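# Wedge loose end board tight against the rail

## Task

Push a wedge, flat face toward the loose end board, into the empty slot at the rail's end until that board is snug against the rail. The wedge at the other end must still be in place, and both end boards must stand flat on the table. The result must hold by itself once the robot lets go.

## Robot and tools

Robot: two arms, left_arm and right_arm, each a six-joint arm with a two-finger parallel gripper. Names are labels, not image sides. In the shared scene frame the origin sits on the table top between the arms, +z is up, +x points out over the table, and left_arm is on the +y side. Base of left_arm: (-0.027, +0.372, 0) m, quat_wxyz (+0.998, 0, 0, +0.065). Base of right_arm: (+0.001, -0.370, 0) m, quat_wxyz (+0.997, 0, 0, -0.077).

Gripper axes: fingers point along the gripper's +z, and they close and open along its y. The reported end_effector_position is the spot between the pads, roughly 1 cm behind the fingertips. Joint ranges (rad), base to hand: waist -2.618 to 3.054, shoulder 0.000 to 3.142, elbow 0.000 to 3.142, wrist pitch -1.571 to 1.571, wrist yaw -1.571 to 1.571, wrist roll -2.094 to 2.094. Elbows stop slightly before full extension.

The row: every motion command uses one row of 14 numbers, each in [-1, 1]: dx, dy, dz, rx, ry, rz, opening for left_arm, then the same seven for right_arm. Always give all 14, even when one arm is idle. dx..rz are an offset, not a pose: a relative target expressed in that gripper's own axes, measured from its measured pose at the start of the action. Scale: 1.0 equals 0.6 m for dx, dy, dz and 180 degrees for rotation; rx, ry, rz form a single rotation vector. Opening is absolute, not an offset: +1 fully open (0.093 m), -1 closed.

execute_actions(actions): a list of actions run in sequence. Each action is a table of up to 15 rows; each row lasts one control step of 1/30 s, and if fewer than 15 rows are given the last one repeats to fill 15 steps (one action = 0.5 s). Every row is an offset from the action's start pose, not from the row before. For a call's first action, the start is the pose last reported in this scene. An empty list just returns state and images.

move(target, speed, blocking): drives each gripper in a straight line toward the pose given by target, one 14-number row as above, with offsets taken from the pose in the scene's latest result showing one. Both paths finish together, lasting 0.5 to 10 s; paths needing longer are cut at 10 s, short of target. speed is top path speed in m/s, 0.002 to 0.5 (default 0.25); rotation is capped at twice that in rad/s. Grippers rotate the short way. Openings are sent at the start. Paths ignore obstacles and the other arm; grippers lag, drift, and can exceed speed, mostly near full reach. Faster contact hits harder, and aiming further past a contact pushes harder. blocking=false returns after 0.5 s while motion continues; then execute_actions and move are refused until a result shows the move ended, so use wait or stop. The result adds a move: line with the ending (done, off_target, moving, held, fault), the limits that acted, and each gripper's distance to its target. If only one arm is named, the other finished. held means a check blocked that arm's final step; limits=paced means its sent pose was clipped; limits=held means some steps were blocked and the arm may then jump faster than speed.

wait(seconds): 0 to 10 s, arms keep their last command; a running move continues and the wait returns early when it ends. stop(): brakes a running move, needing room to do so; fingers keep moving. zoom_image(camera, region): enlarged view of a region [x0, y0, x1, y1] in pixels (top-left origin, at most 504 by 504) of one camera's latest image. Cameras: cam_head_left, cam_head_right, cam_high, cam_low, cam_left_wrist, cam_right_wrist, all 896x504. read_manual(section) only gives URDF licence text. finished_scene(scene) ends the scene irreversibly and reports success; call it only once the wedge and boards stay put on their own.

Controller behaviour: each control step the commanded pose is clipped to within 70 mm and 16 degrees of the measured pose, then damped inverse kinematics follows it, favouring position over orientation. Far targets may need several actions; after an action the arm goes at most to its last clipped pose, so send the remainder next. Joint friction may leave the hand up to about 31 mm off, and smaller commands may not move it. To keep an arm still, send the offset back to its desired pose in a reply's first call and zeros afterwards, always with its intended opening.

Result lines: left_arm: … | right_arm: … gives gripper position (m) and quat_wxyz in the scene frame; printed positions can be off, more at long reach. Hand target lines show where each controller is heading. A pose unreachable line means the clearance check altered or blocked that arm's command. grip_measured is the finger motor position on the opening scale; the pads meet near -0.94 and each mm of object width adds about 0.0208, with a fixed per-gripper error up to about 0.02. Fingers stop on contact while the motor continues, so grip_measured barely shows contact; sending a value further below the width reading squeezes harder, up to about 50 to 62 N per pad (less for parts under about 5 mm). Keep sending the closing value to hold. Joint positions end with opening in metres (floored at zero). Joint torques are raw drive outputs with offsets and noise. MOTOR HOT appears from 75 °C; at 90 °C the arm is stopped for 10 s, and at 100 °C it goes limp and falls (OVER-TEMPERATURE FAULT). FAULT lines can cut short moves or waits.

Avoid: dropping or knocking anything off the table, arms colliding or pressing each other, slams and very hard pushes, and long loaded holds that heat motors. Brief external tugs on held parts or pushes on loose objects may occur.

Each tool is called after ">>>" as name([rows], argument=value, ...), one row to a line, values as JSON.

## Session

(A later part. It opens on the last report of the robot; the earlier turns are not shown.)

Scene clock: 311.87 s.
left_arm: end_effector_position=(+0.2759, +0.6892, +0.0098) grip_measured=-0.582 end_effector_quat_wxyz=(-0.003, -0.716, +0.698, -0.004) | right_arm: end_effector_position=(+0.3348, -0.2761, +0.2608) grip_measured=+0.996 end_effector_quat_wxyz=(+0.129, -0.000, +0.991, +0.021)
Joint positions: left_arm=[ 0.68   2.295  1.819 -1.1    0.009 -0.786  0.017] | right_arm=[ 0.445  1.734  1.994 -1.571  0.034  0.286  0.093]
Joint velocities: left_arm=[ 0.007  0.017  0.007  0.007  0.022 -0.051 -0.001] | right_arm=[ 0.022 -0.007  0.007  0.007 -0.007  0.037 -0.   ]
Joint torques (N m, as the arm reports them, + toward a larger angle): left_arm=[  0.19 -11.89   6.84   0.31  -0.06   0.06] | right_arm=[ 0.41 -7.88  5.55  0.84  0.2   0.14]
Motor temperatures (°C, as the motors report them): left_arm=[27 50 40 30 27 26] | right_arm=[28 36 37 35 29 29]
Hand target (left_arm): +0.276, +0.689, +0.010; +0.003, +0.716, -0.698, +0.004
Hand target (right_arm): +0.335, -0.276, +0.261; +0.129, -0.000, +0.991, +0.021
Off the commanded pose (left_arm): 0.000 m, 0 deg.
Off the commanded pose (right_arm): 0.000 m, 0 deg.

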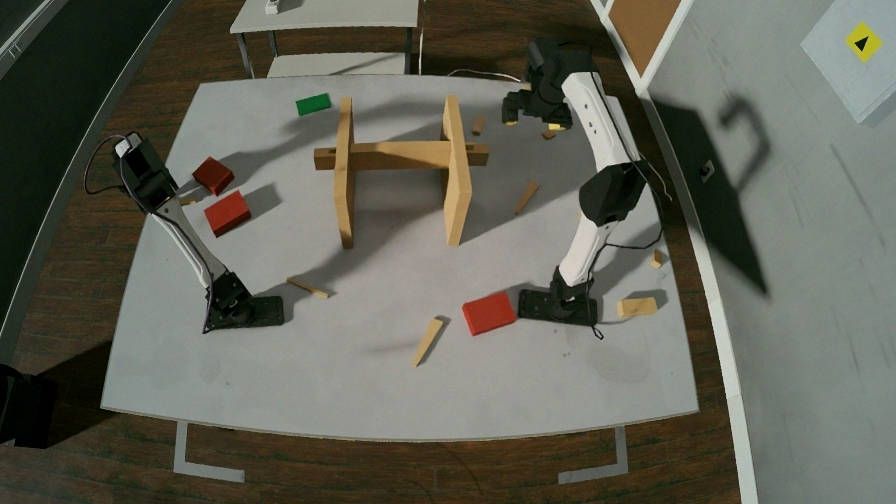

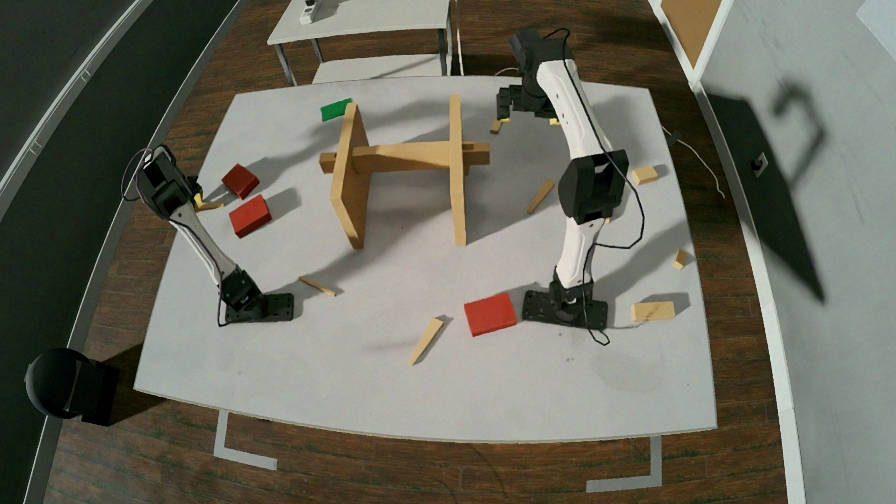

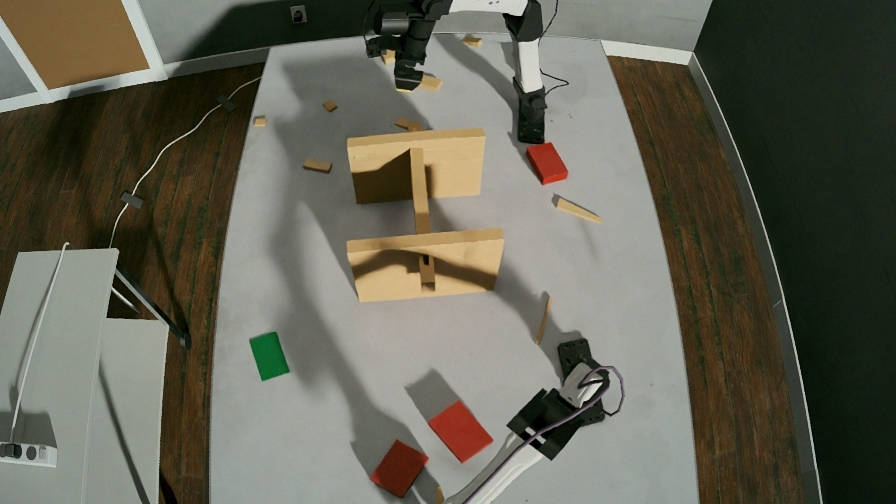

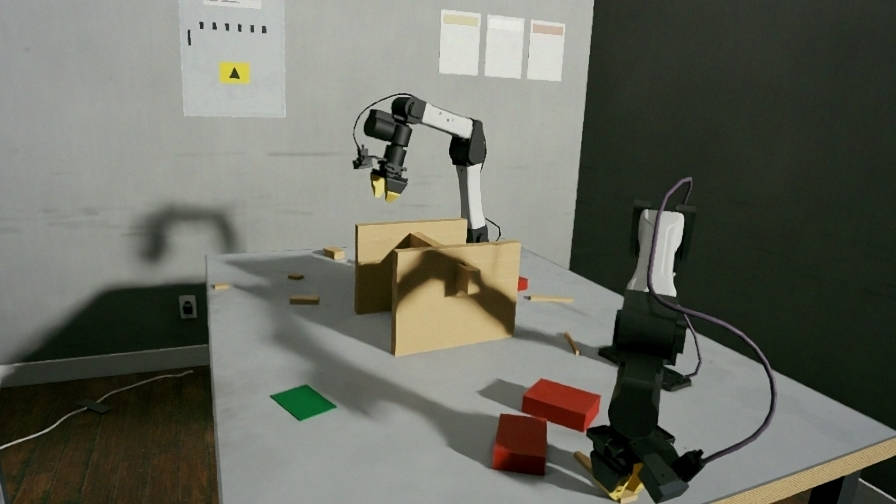

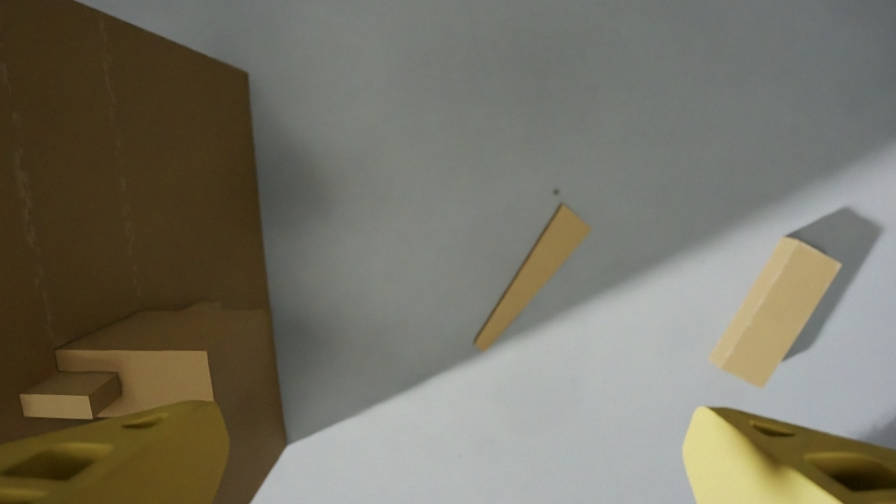

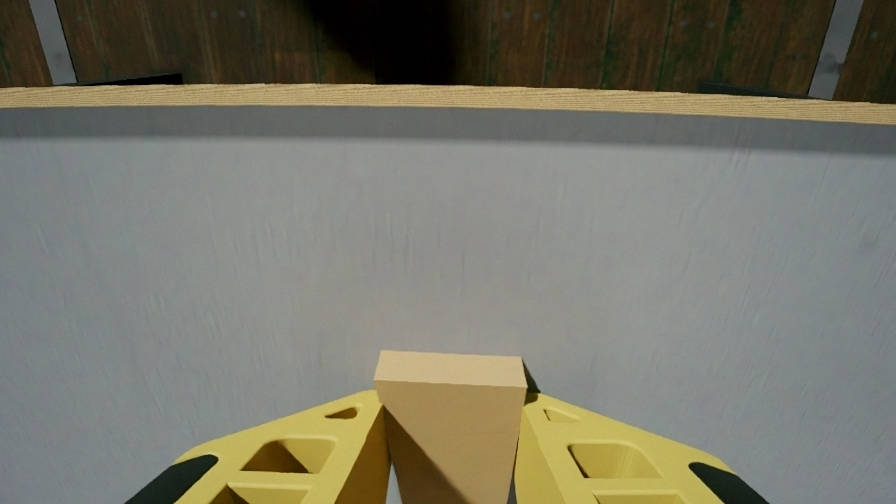

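>>> move(target=[0.05, 0, -0.2, 0, 0, 0, -0.6, 0, 0, 0, 0, 0, 0, 1], speed=0.15)

Scene clock: 349.57 s.
left_arm: end_effector_position=(+0.2728, +0.6608, +0.1174) grip_measured=-0.582 end_effector_quat_wxyz=(-0.015, -0.717, +0.697, -0.004) | right_arm: end_effector_position=(+0.3348, -0.2761, +0.2608) grip_measured=+0.996 end_effector_quat_wxyz=(+0.129, -0.000, +0.991, +0.021)
Joint positions: left_arm=[ 0.638  2.19   2.074 -1.484  0.009 -0.831  0.017] | right_arm=[ 0.445  1.734  1.994 -1.571  0.034  0.286  0.093]
Joint velocities: left_arm=[-0.017  0.002 -0.012 -0.051 -0.037 -0.007 -0.001] | right_arm=[-0.012 -0.002 -0.027  0.066  0.037 -0.125 -0.   ]
Joint torques (N m, as the arm reports them, + toward a larger angle): left_arm=[ -0.68 -12.46   8.25   0.15  -0.03  -0.01] | right_arm=[ 0.41 -7.9   5.54  0.85  0.2   0.15]
Motor temperatures (°C, as the motors report them): left_arm=[26 56 40 30 27 26] | right_arm=[28 36 37 35 29 29]
Hand target (left_arm): +0.277, +0.658, +0.129; +0.003, +0.716, -0.698, +0.004
Hand target (right_arm): +0.335, -0.276, +0.261; +0.129, -0.000, +0.991, +0.021
Off the commanded pose (left_arm): 0.013 m, 1 deg.
Off the commanded pose (right_arm): 0.000 m, 0 deg.
move: off_target (left_arm)

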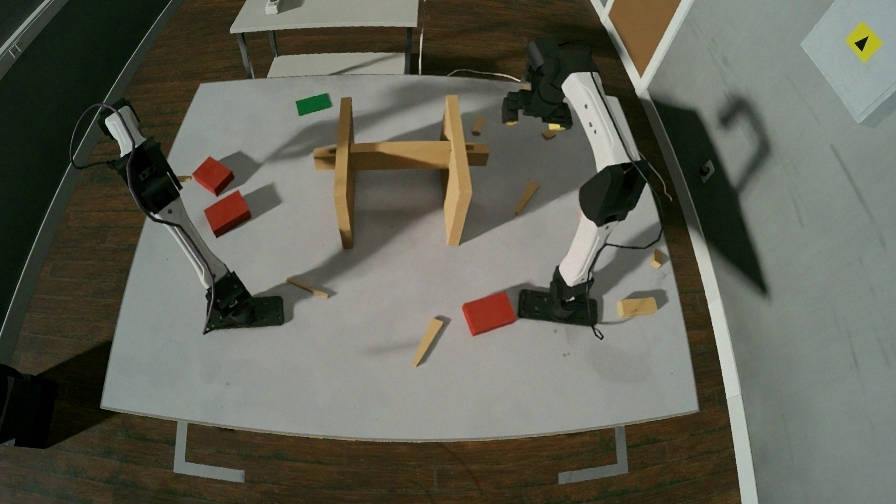

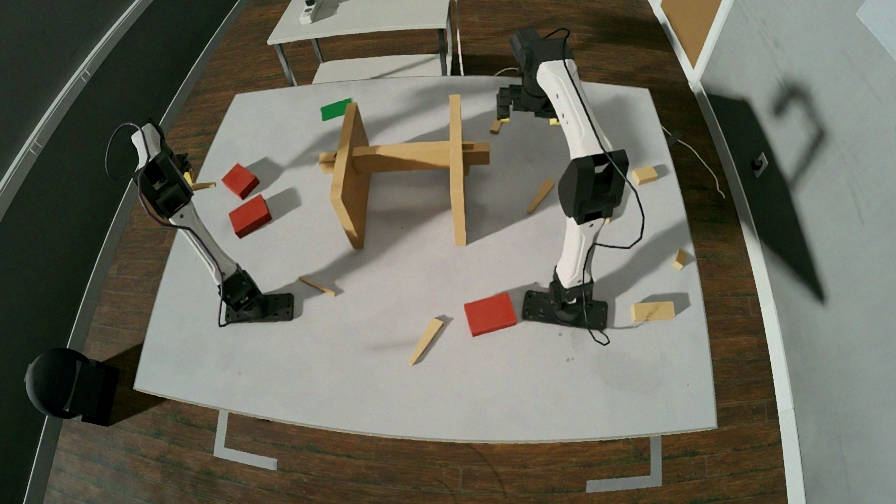

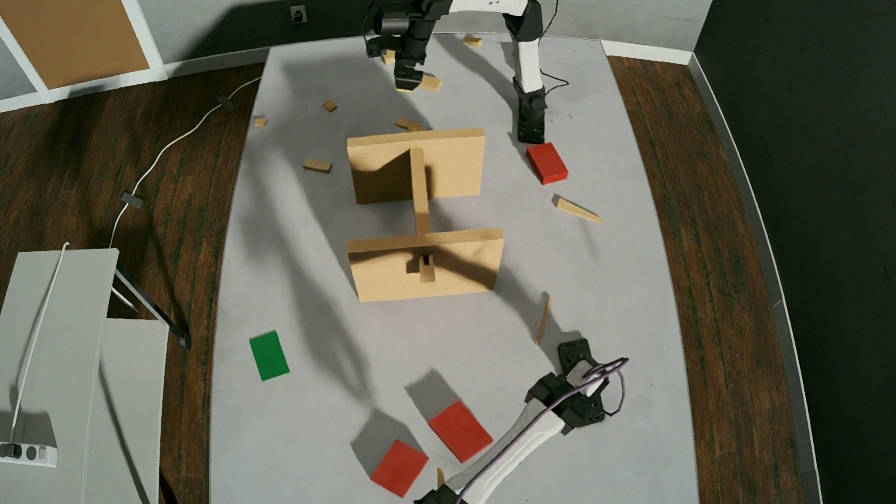

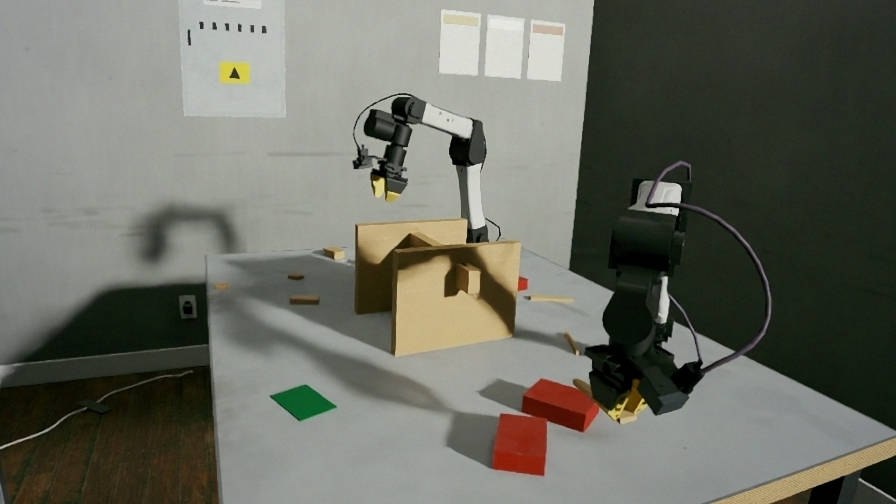

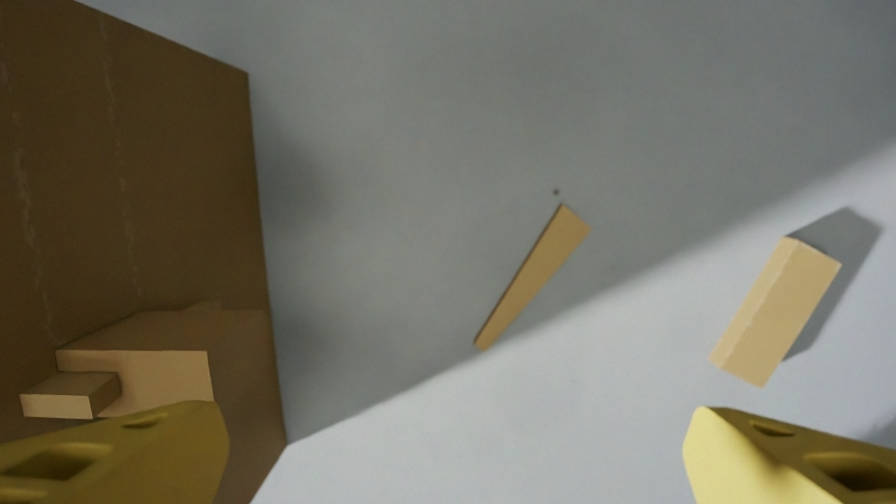

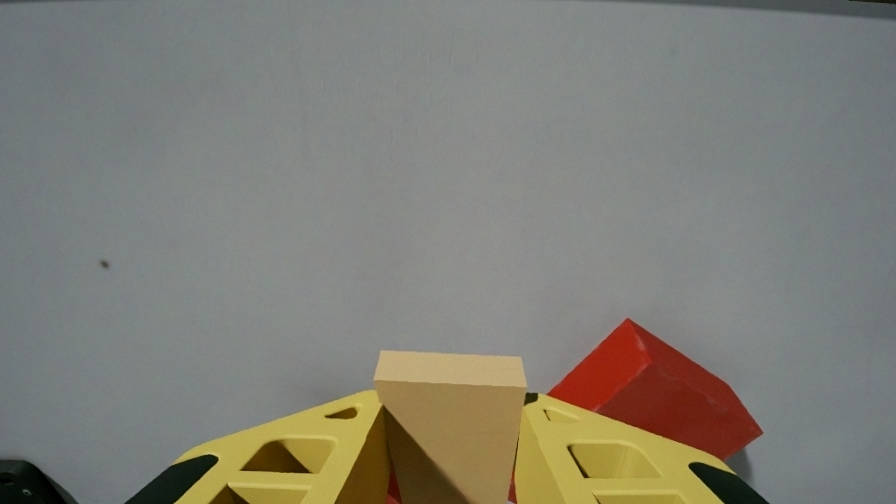

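>>> move(target=[0.7938, -0.0113, -0.3003, 0.3883, -0.3846, 0.3691, -0.6, 0, 0, 0, 0, 0, 0, 1], speed=0.25)

Scene clock: 366.80 s.
left_arm: end_effector_position=(+0.2994, +0.2095, +0.2873) grip_measured=-0.582 end_effector_quat_wxyz=(+0.690, -0.023, +0.721, +0.068) | right_arm: end_effector_position=(+0.3348, -0.2761, +0.2608) grip_measured=+0.996 end_effector_quat_wxyz=(+0.129, -0.000, +0.991, +0.021)
Joint positions: left_arm=[-0.987  1.205  0.722  0.412 -0.985  0.006  0.017] | right_arm=[ 0.445  1.734  1.994 -1.571  0.034  0.286  0.093]
Joint velocities: left_arm=[-0.046  0.022 -0.017  0.081  0.066  0.051  0.001] | right_arm=[-0.017 -0.002 -0.017 -0.022  0.051  0.022 -0.001]
Joint torques (N m, as the arm reports them, + toward a larger angle): left_arm=[-1.27 -2.53  7.61  2.44  0.51 -0.3 ] | right_arm=[ 0.41 -7.89  5.56  0.85  0.2   0.15]
Motor temperatures (°C, as the motors report them): left_arm=[27 56 41 31 27 26] | right_arm=[28 36 37 35 29 29]
Hand target (left_arm): +0.298, +0.189, +0.292; +0.702, -0.017, +0.711, +0.015
Hand target (right_arm): +0.335, -0.276, +0.261; +0.129, -0.000, +0.991, +0.021
Off the commanded pose (left_arm): 0.030 m, 9 deg.
Off the commanded pose (right_arm): 0.000 m, 0 deg.
move: off_target (left_arm)

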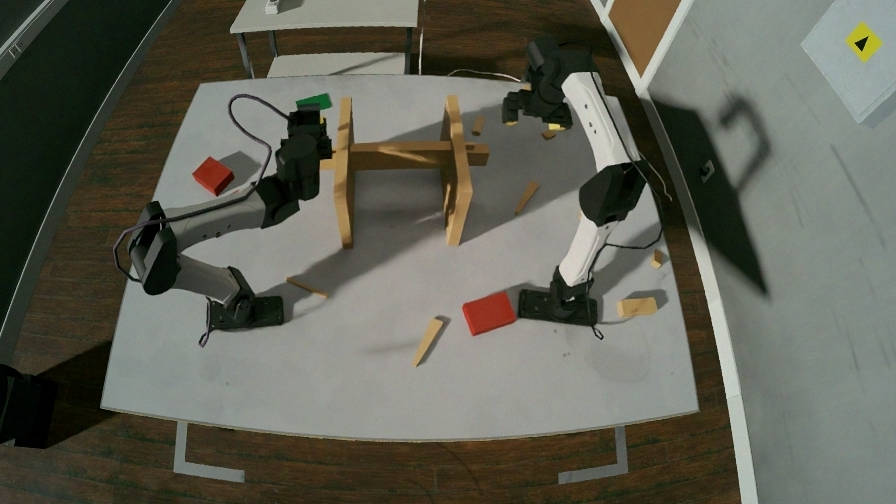

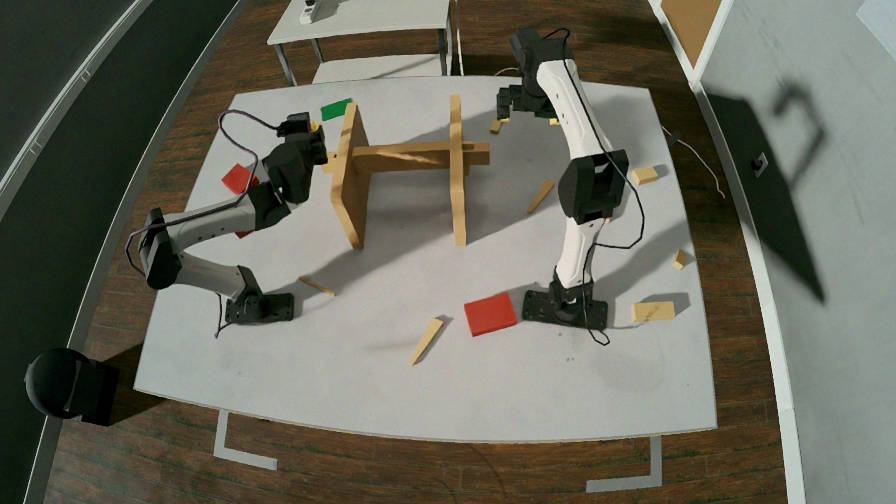

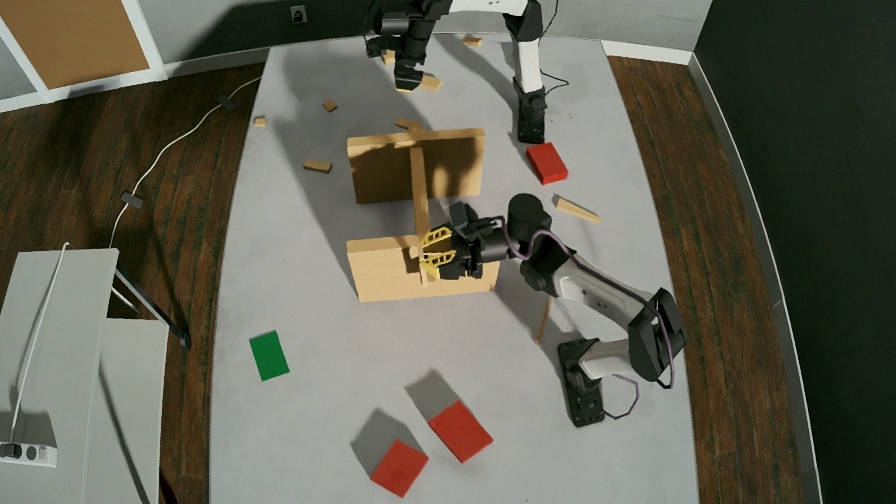

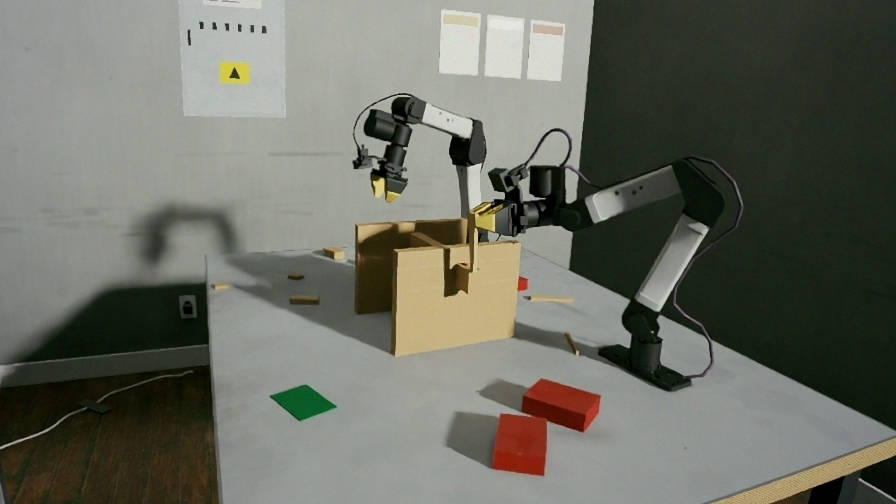

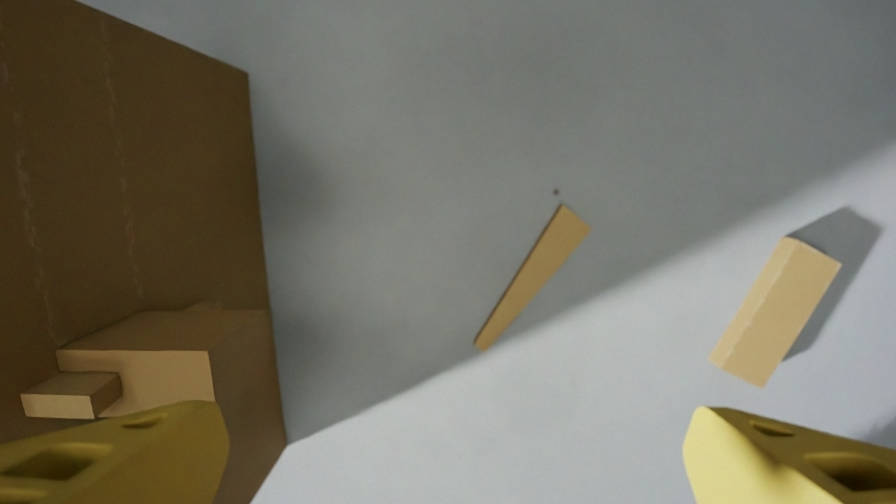

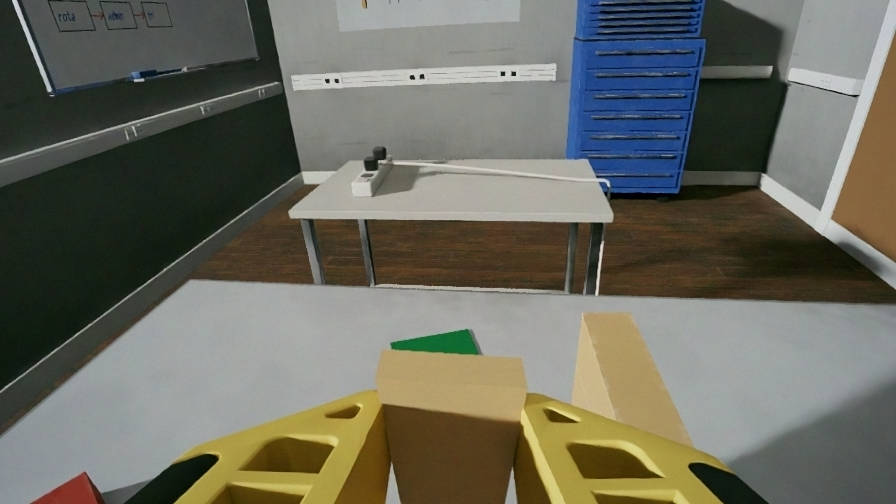

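>>> zoom_image(camera="cam_low", region=[400, 170, 580, 320])

>>> zoom_image(camera="cam_high", region=[370, 200, 530, 310])

Region (400, 170, 580, 320) of cam_low's 896x504 image, scaled by 2.800, with more detail than that image has.

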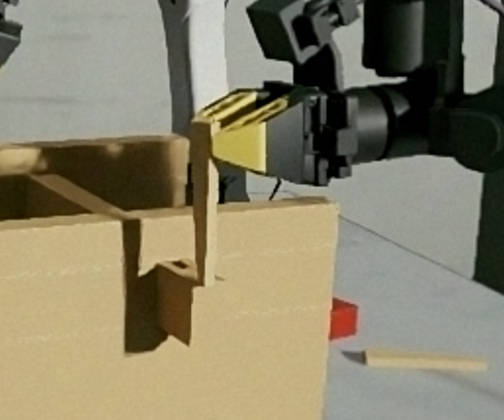

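Region (370, 200, 530, 310) of cam_high's 896x504 image, scaled by 3.150, with more detail than that image has; it fills the top 346 rows of this view, and the rest is white.

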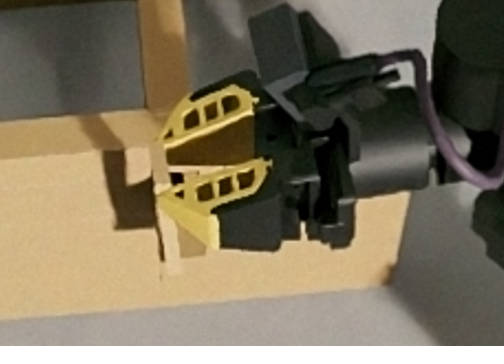

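>>> move(target=[-0.075, 0.01, 0, 0, 0, 0, -0.6, 0, 0, 0, 0, 0, 0, 1], speed=0.08)

Scene clock: 389.70 s.
left_arm: end_effector_position=(+0.3002, +0.2058, +0.3177) grip_measured=-0.582 end_effector_quat_wxyz=(+0.682, -0.008, +0.728, +0.069) | right_arm: end_effector_position=(+0.3348, -0.2761, +0.2608) grip_measured=+0.996 end_effector_quat_wxyz=(+0.129, -0.000, +0.991, +0.021)
Joint positions: left_arm=[-0.987  1.183  0.855  0.223 -0.965  0.004  0.017] | right_arm=[ 0.445  1.734  1.994 -1.571  0.034  0.286  0.093]
Joint velocities: left_arm=[-0.007 -0.007  0.002 -0.037  0.051 -0.007 -0.001] | right_arm=[-0.027 -0.012  0.002  0.007 -0.022 -0.022  0.002]
Joint torques (N m, as the arm reports them, + toward a larger angle): left_arm=[ 0.98 -5.09  9.94  1.75 -0.08  0.11] | right_arm=[ 0.4  -7.89  5.54  0.85  0.2   0.14]
Motor temperatures (°C, as the motors report them): left_arm=[27 47 42 35 27 26] | right_arm=[28 36 37 35 29 29]
Hand target (left_arm): +0.300, +0.213, +0.332; +0.690, -0.023, +0.721, +0.068
Hand target (right_arm): +0.335, -0.276, +0.261; +0.129, -0.000, +0.991, +0.021
Off the commanded pose (left_arm): 0.016 m, 2 deg.
Off the commanded pose (right_arm): 0.000 m, 0 deg.
move: off_target (left_arm)

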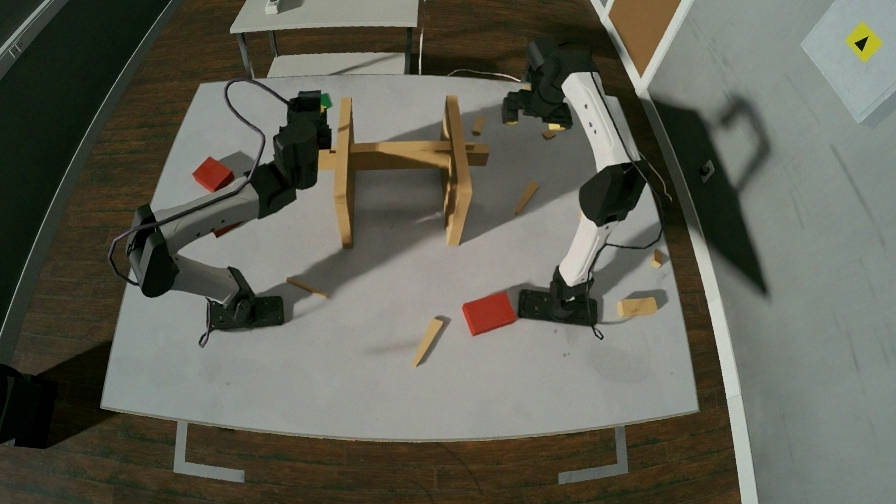

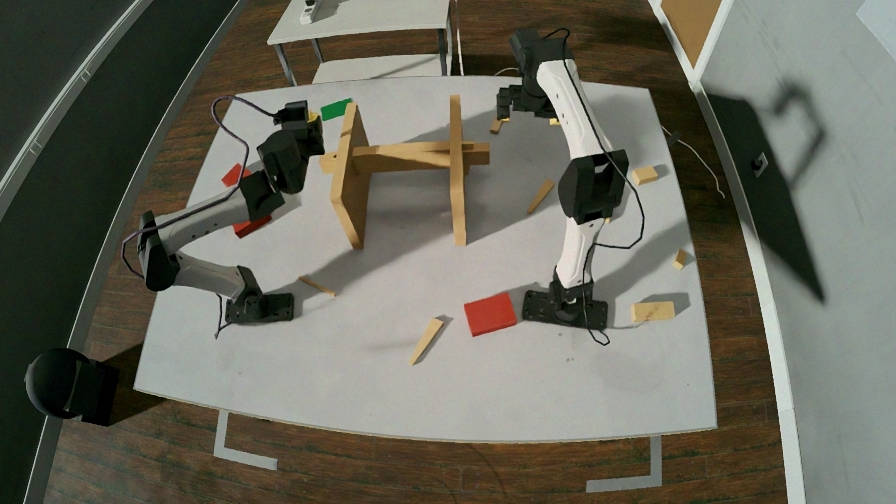

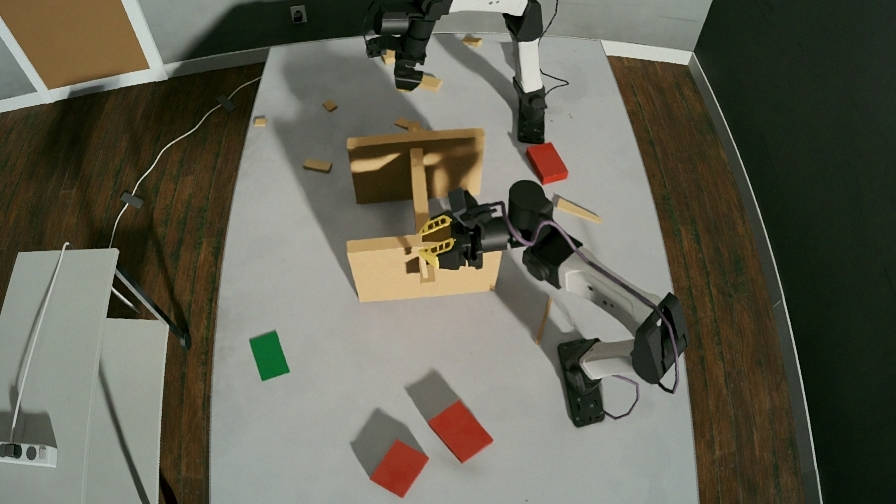

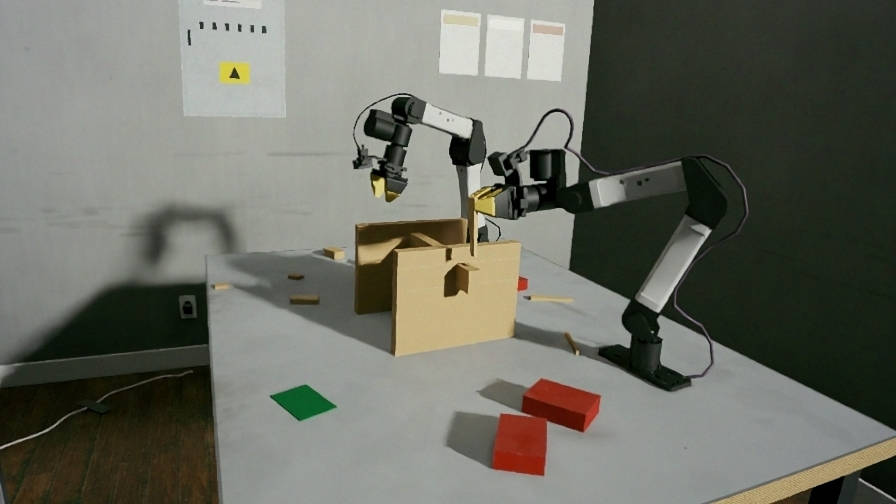

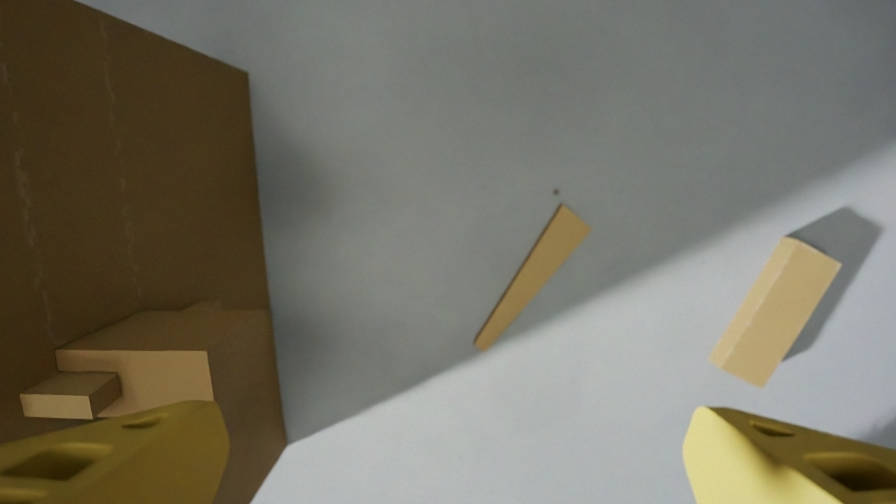

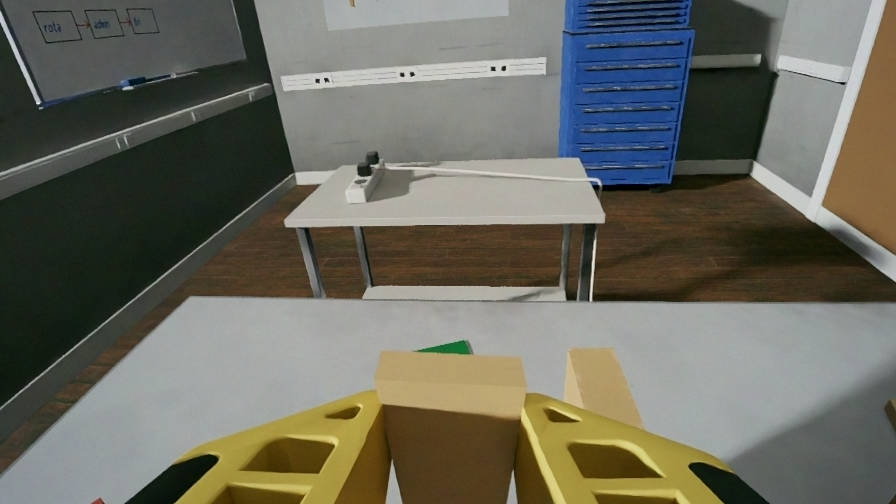

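>>> move(target=[-0.002, -0.0835, -0.0161, 0.0186, -0.0194, -0.0469, -0.6, 0, 0, 0, 0, 0, 0, 1], speed=0.06)

>>> zoom_image(camera="cam_low", region=[400, 170, 580, 320])

>>> zoom_image(camera="cam_high", region=[370, 190, 530, 310])

Scene clock: 419.47 s.
left_arm: end_effector_position=(+0.2979, +0.1638, +0.3116) grip_measured=-0.582 end_effector_quat_wxyz=(+0.702, -0.033, +0.711, +0.018) | right_arm: end_effector_position=(+0.3348, -0.2761, +0.2608) grip_measured=+0.996 end_effector_quat_wxyz=(+0.129, -0.000, +0.991, +0.021)
Joint positions: left_arm=[-1.082  1.304  0.855  0.422 -1.024 -0.043  0.017] | right_arm=[ 0.445  1.734  1.994 -1.571  0.034  0.286  0.093]
Joint velocities: left_arm=[-0.017 -0.007  0.012  0.007 -0.081 -0.007 -0.002] | right_arm=[-0.002 -0.002  0.002 -0.066 -0.037  0.022  0.   ]
Joint torques (N m, as the arm reports them, + toward a larger angle): left_arm=[-0.79 -3.62  8.79  2.03  0.07 -0.02] | right_arm=[ 0.4  -7.88  5.54  0.85  0.2   0.14]
Motor temperatures (°C, as the motors report them): left_arm=[27 43 45 36 27 26] | right_arm=[28 37 37 35 29 29]
Hand target (left_arm): +0.297, +0.155, +0.317; +0.708, -0.038, +0.705, -0.001
Hand target (right_arm): +0.335, -0.276, +0.261; +0.129, -0.000, +0.991, +0.021
Off the commanded pose (left_arm): 0.010 m, 3 deg.
Off the commanded pose (right_arm): 0.000 m, 0 deg.
move: off_target (left_arm)

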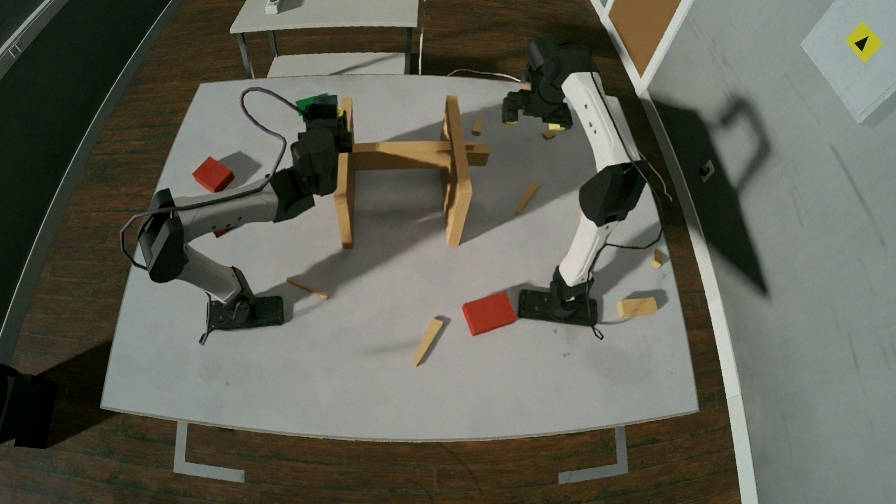

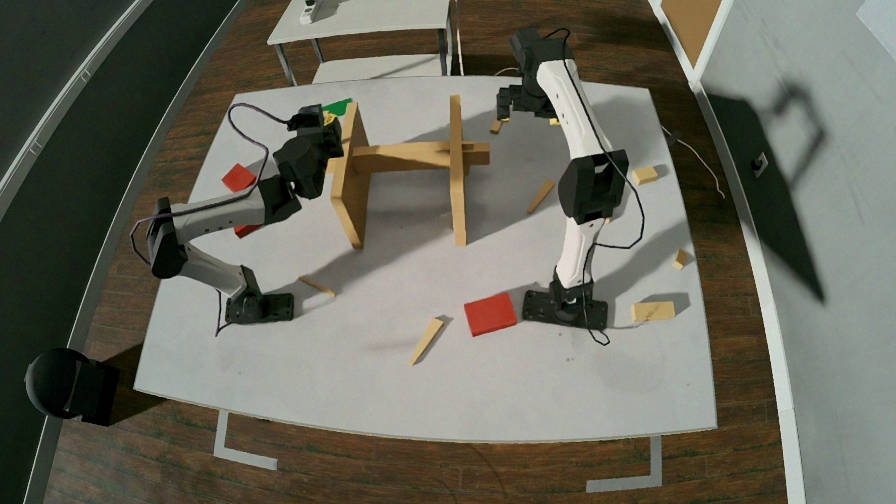

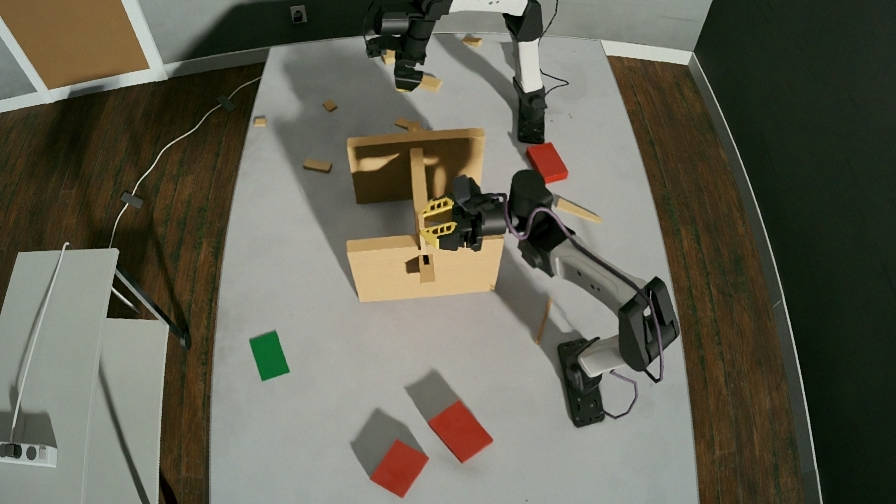

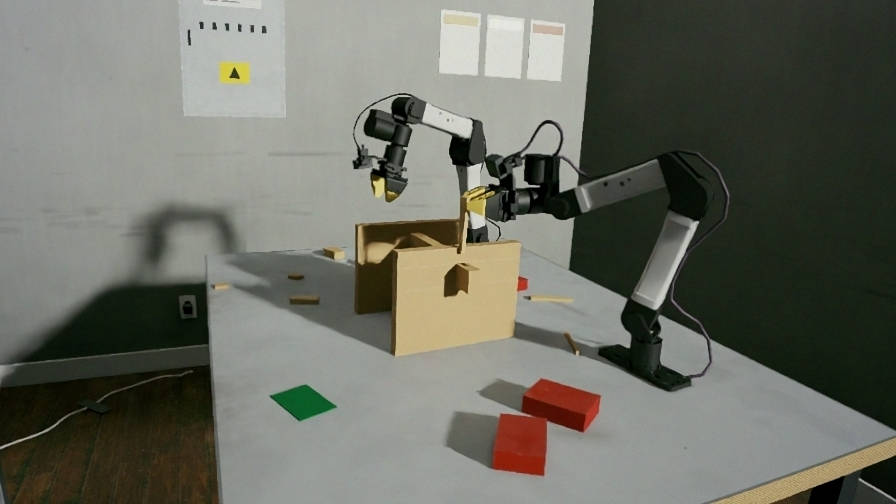

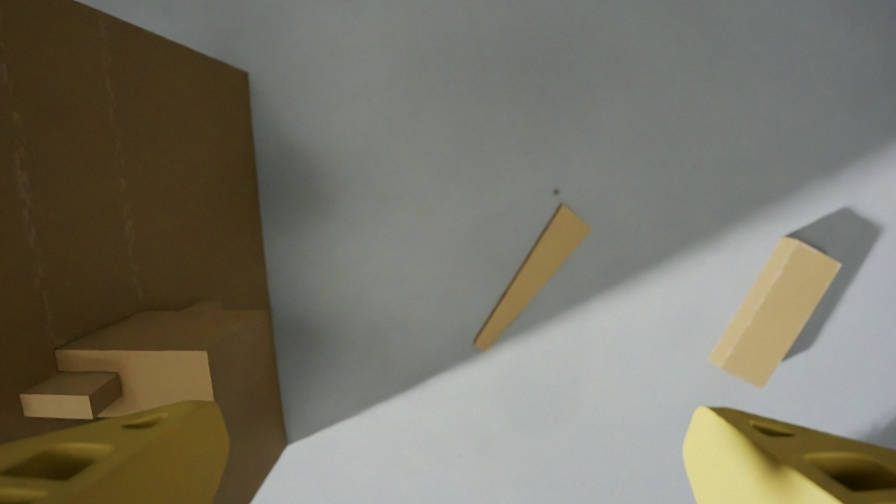

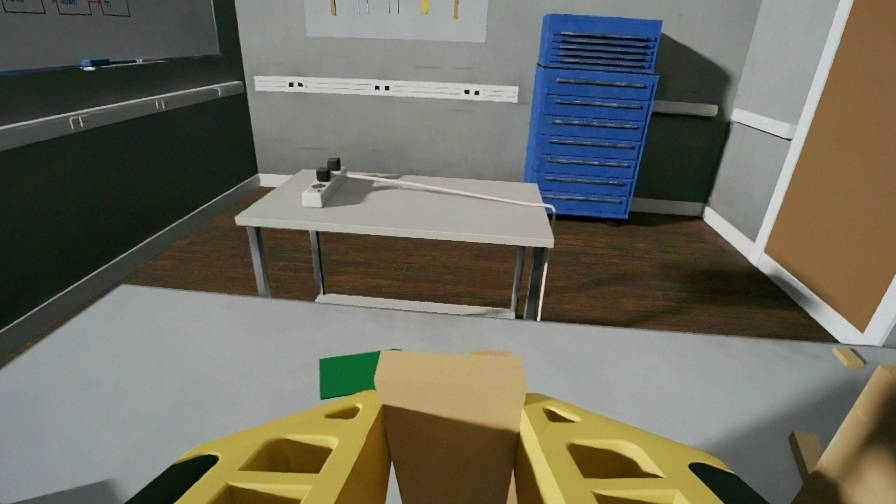

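Region (400, 170, 580, 320) of cam_low's 896x504 image, scaled by 2.800, with more detail than that image has.

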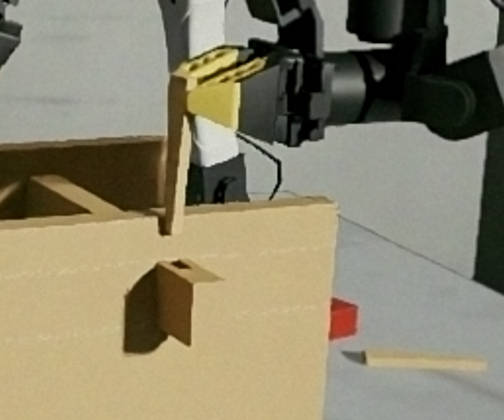

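Region (370, 190, 530, 310) of cam_high's 896x504 image, scaled by 3.150, with more detail than that image has; it fills the top 378 rows of this view, and the rest is white.

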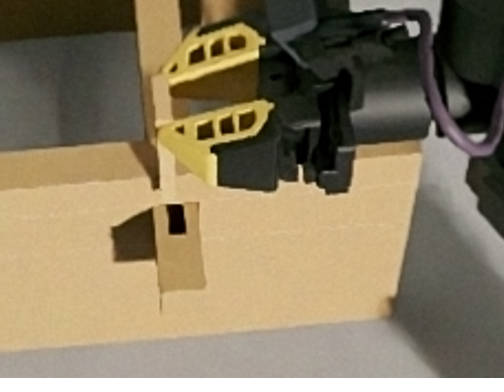

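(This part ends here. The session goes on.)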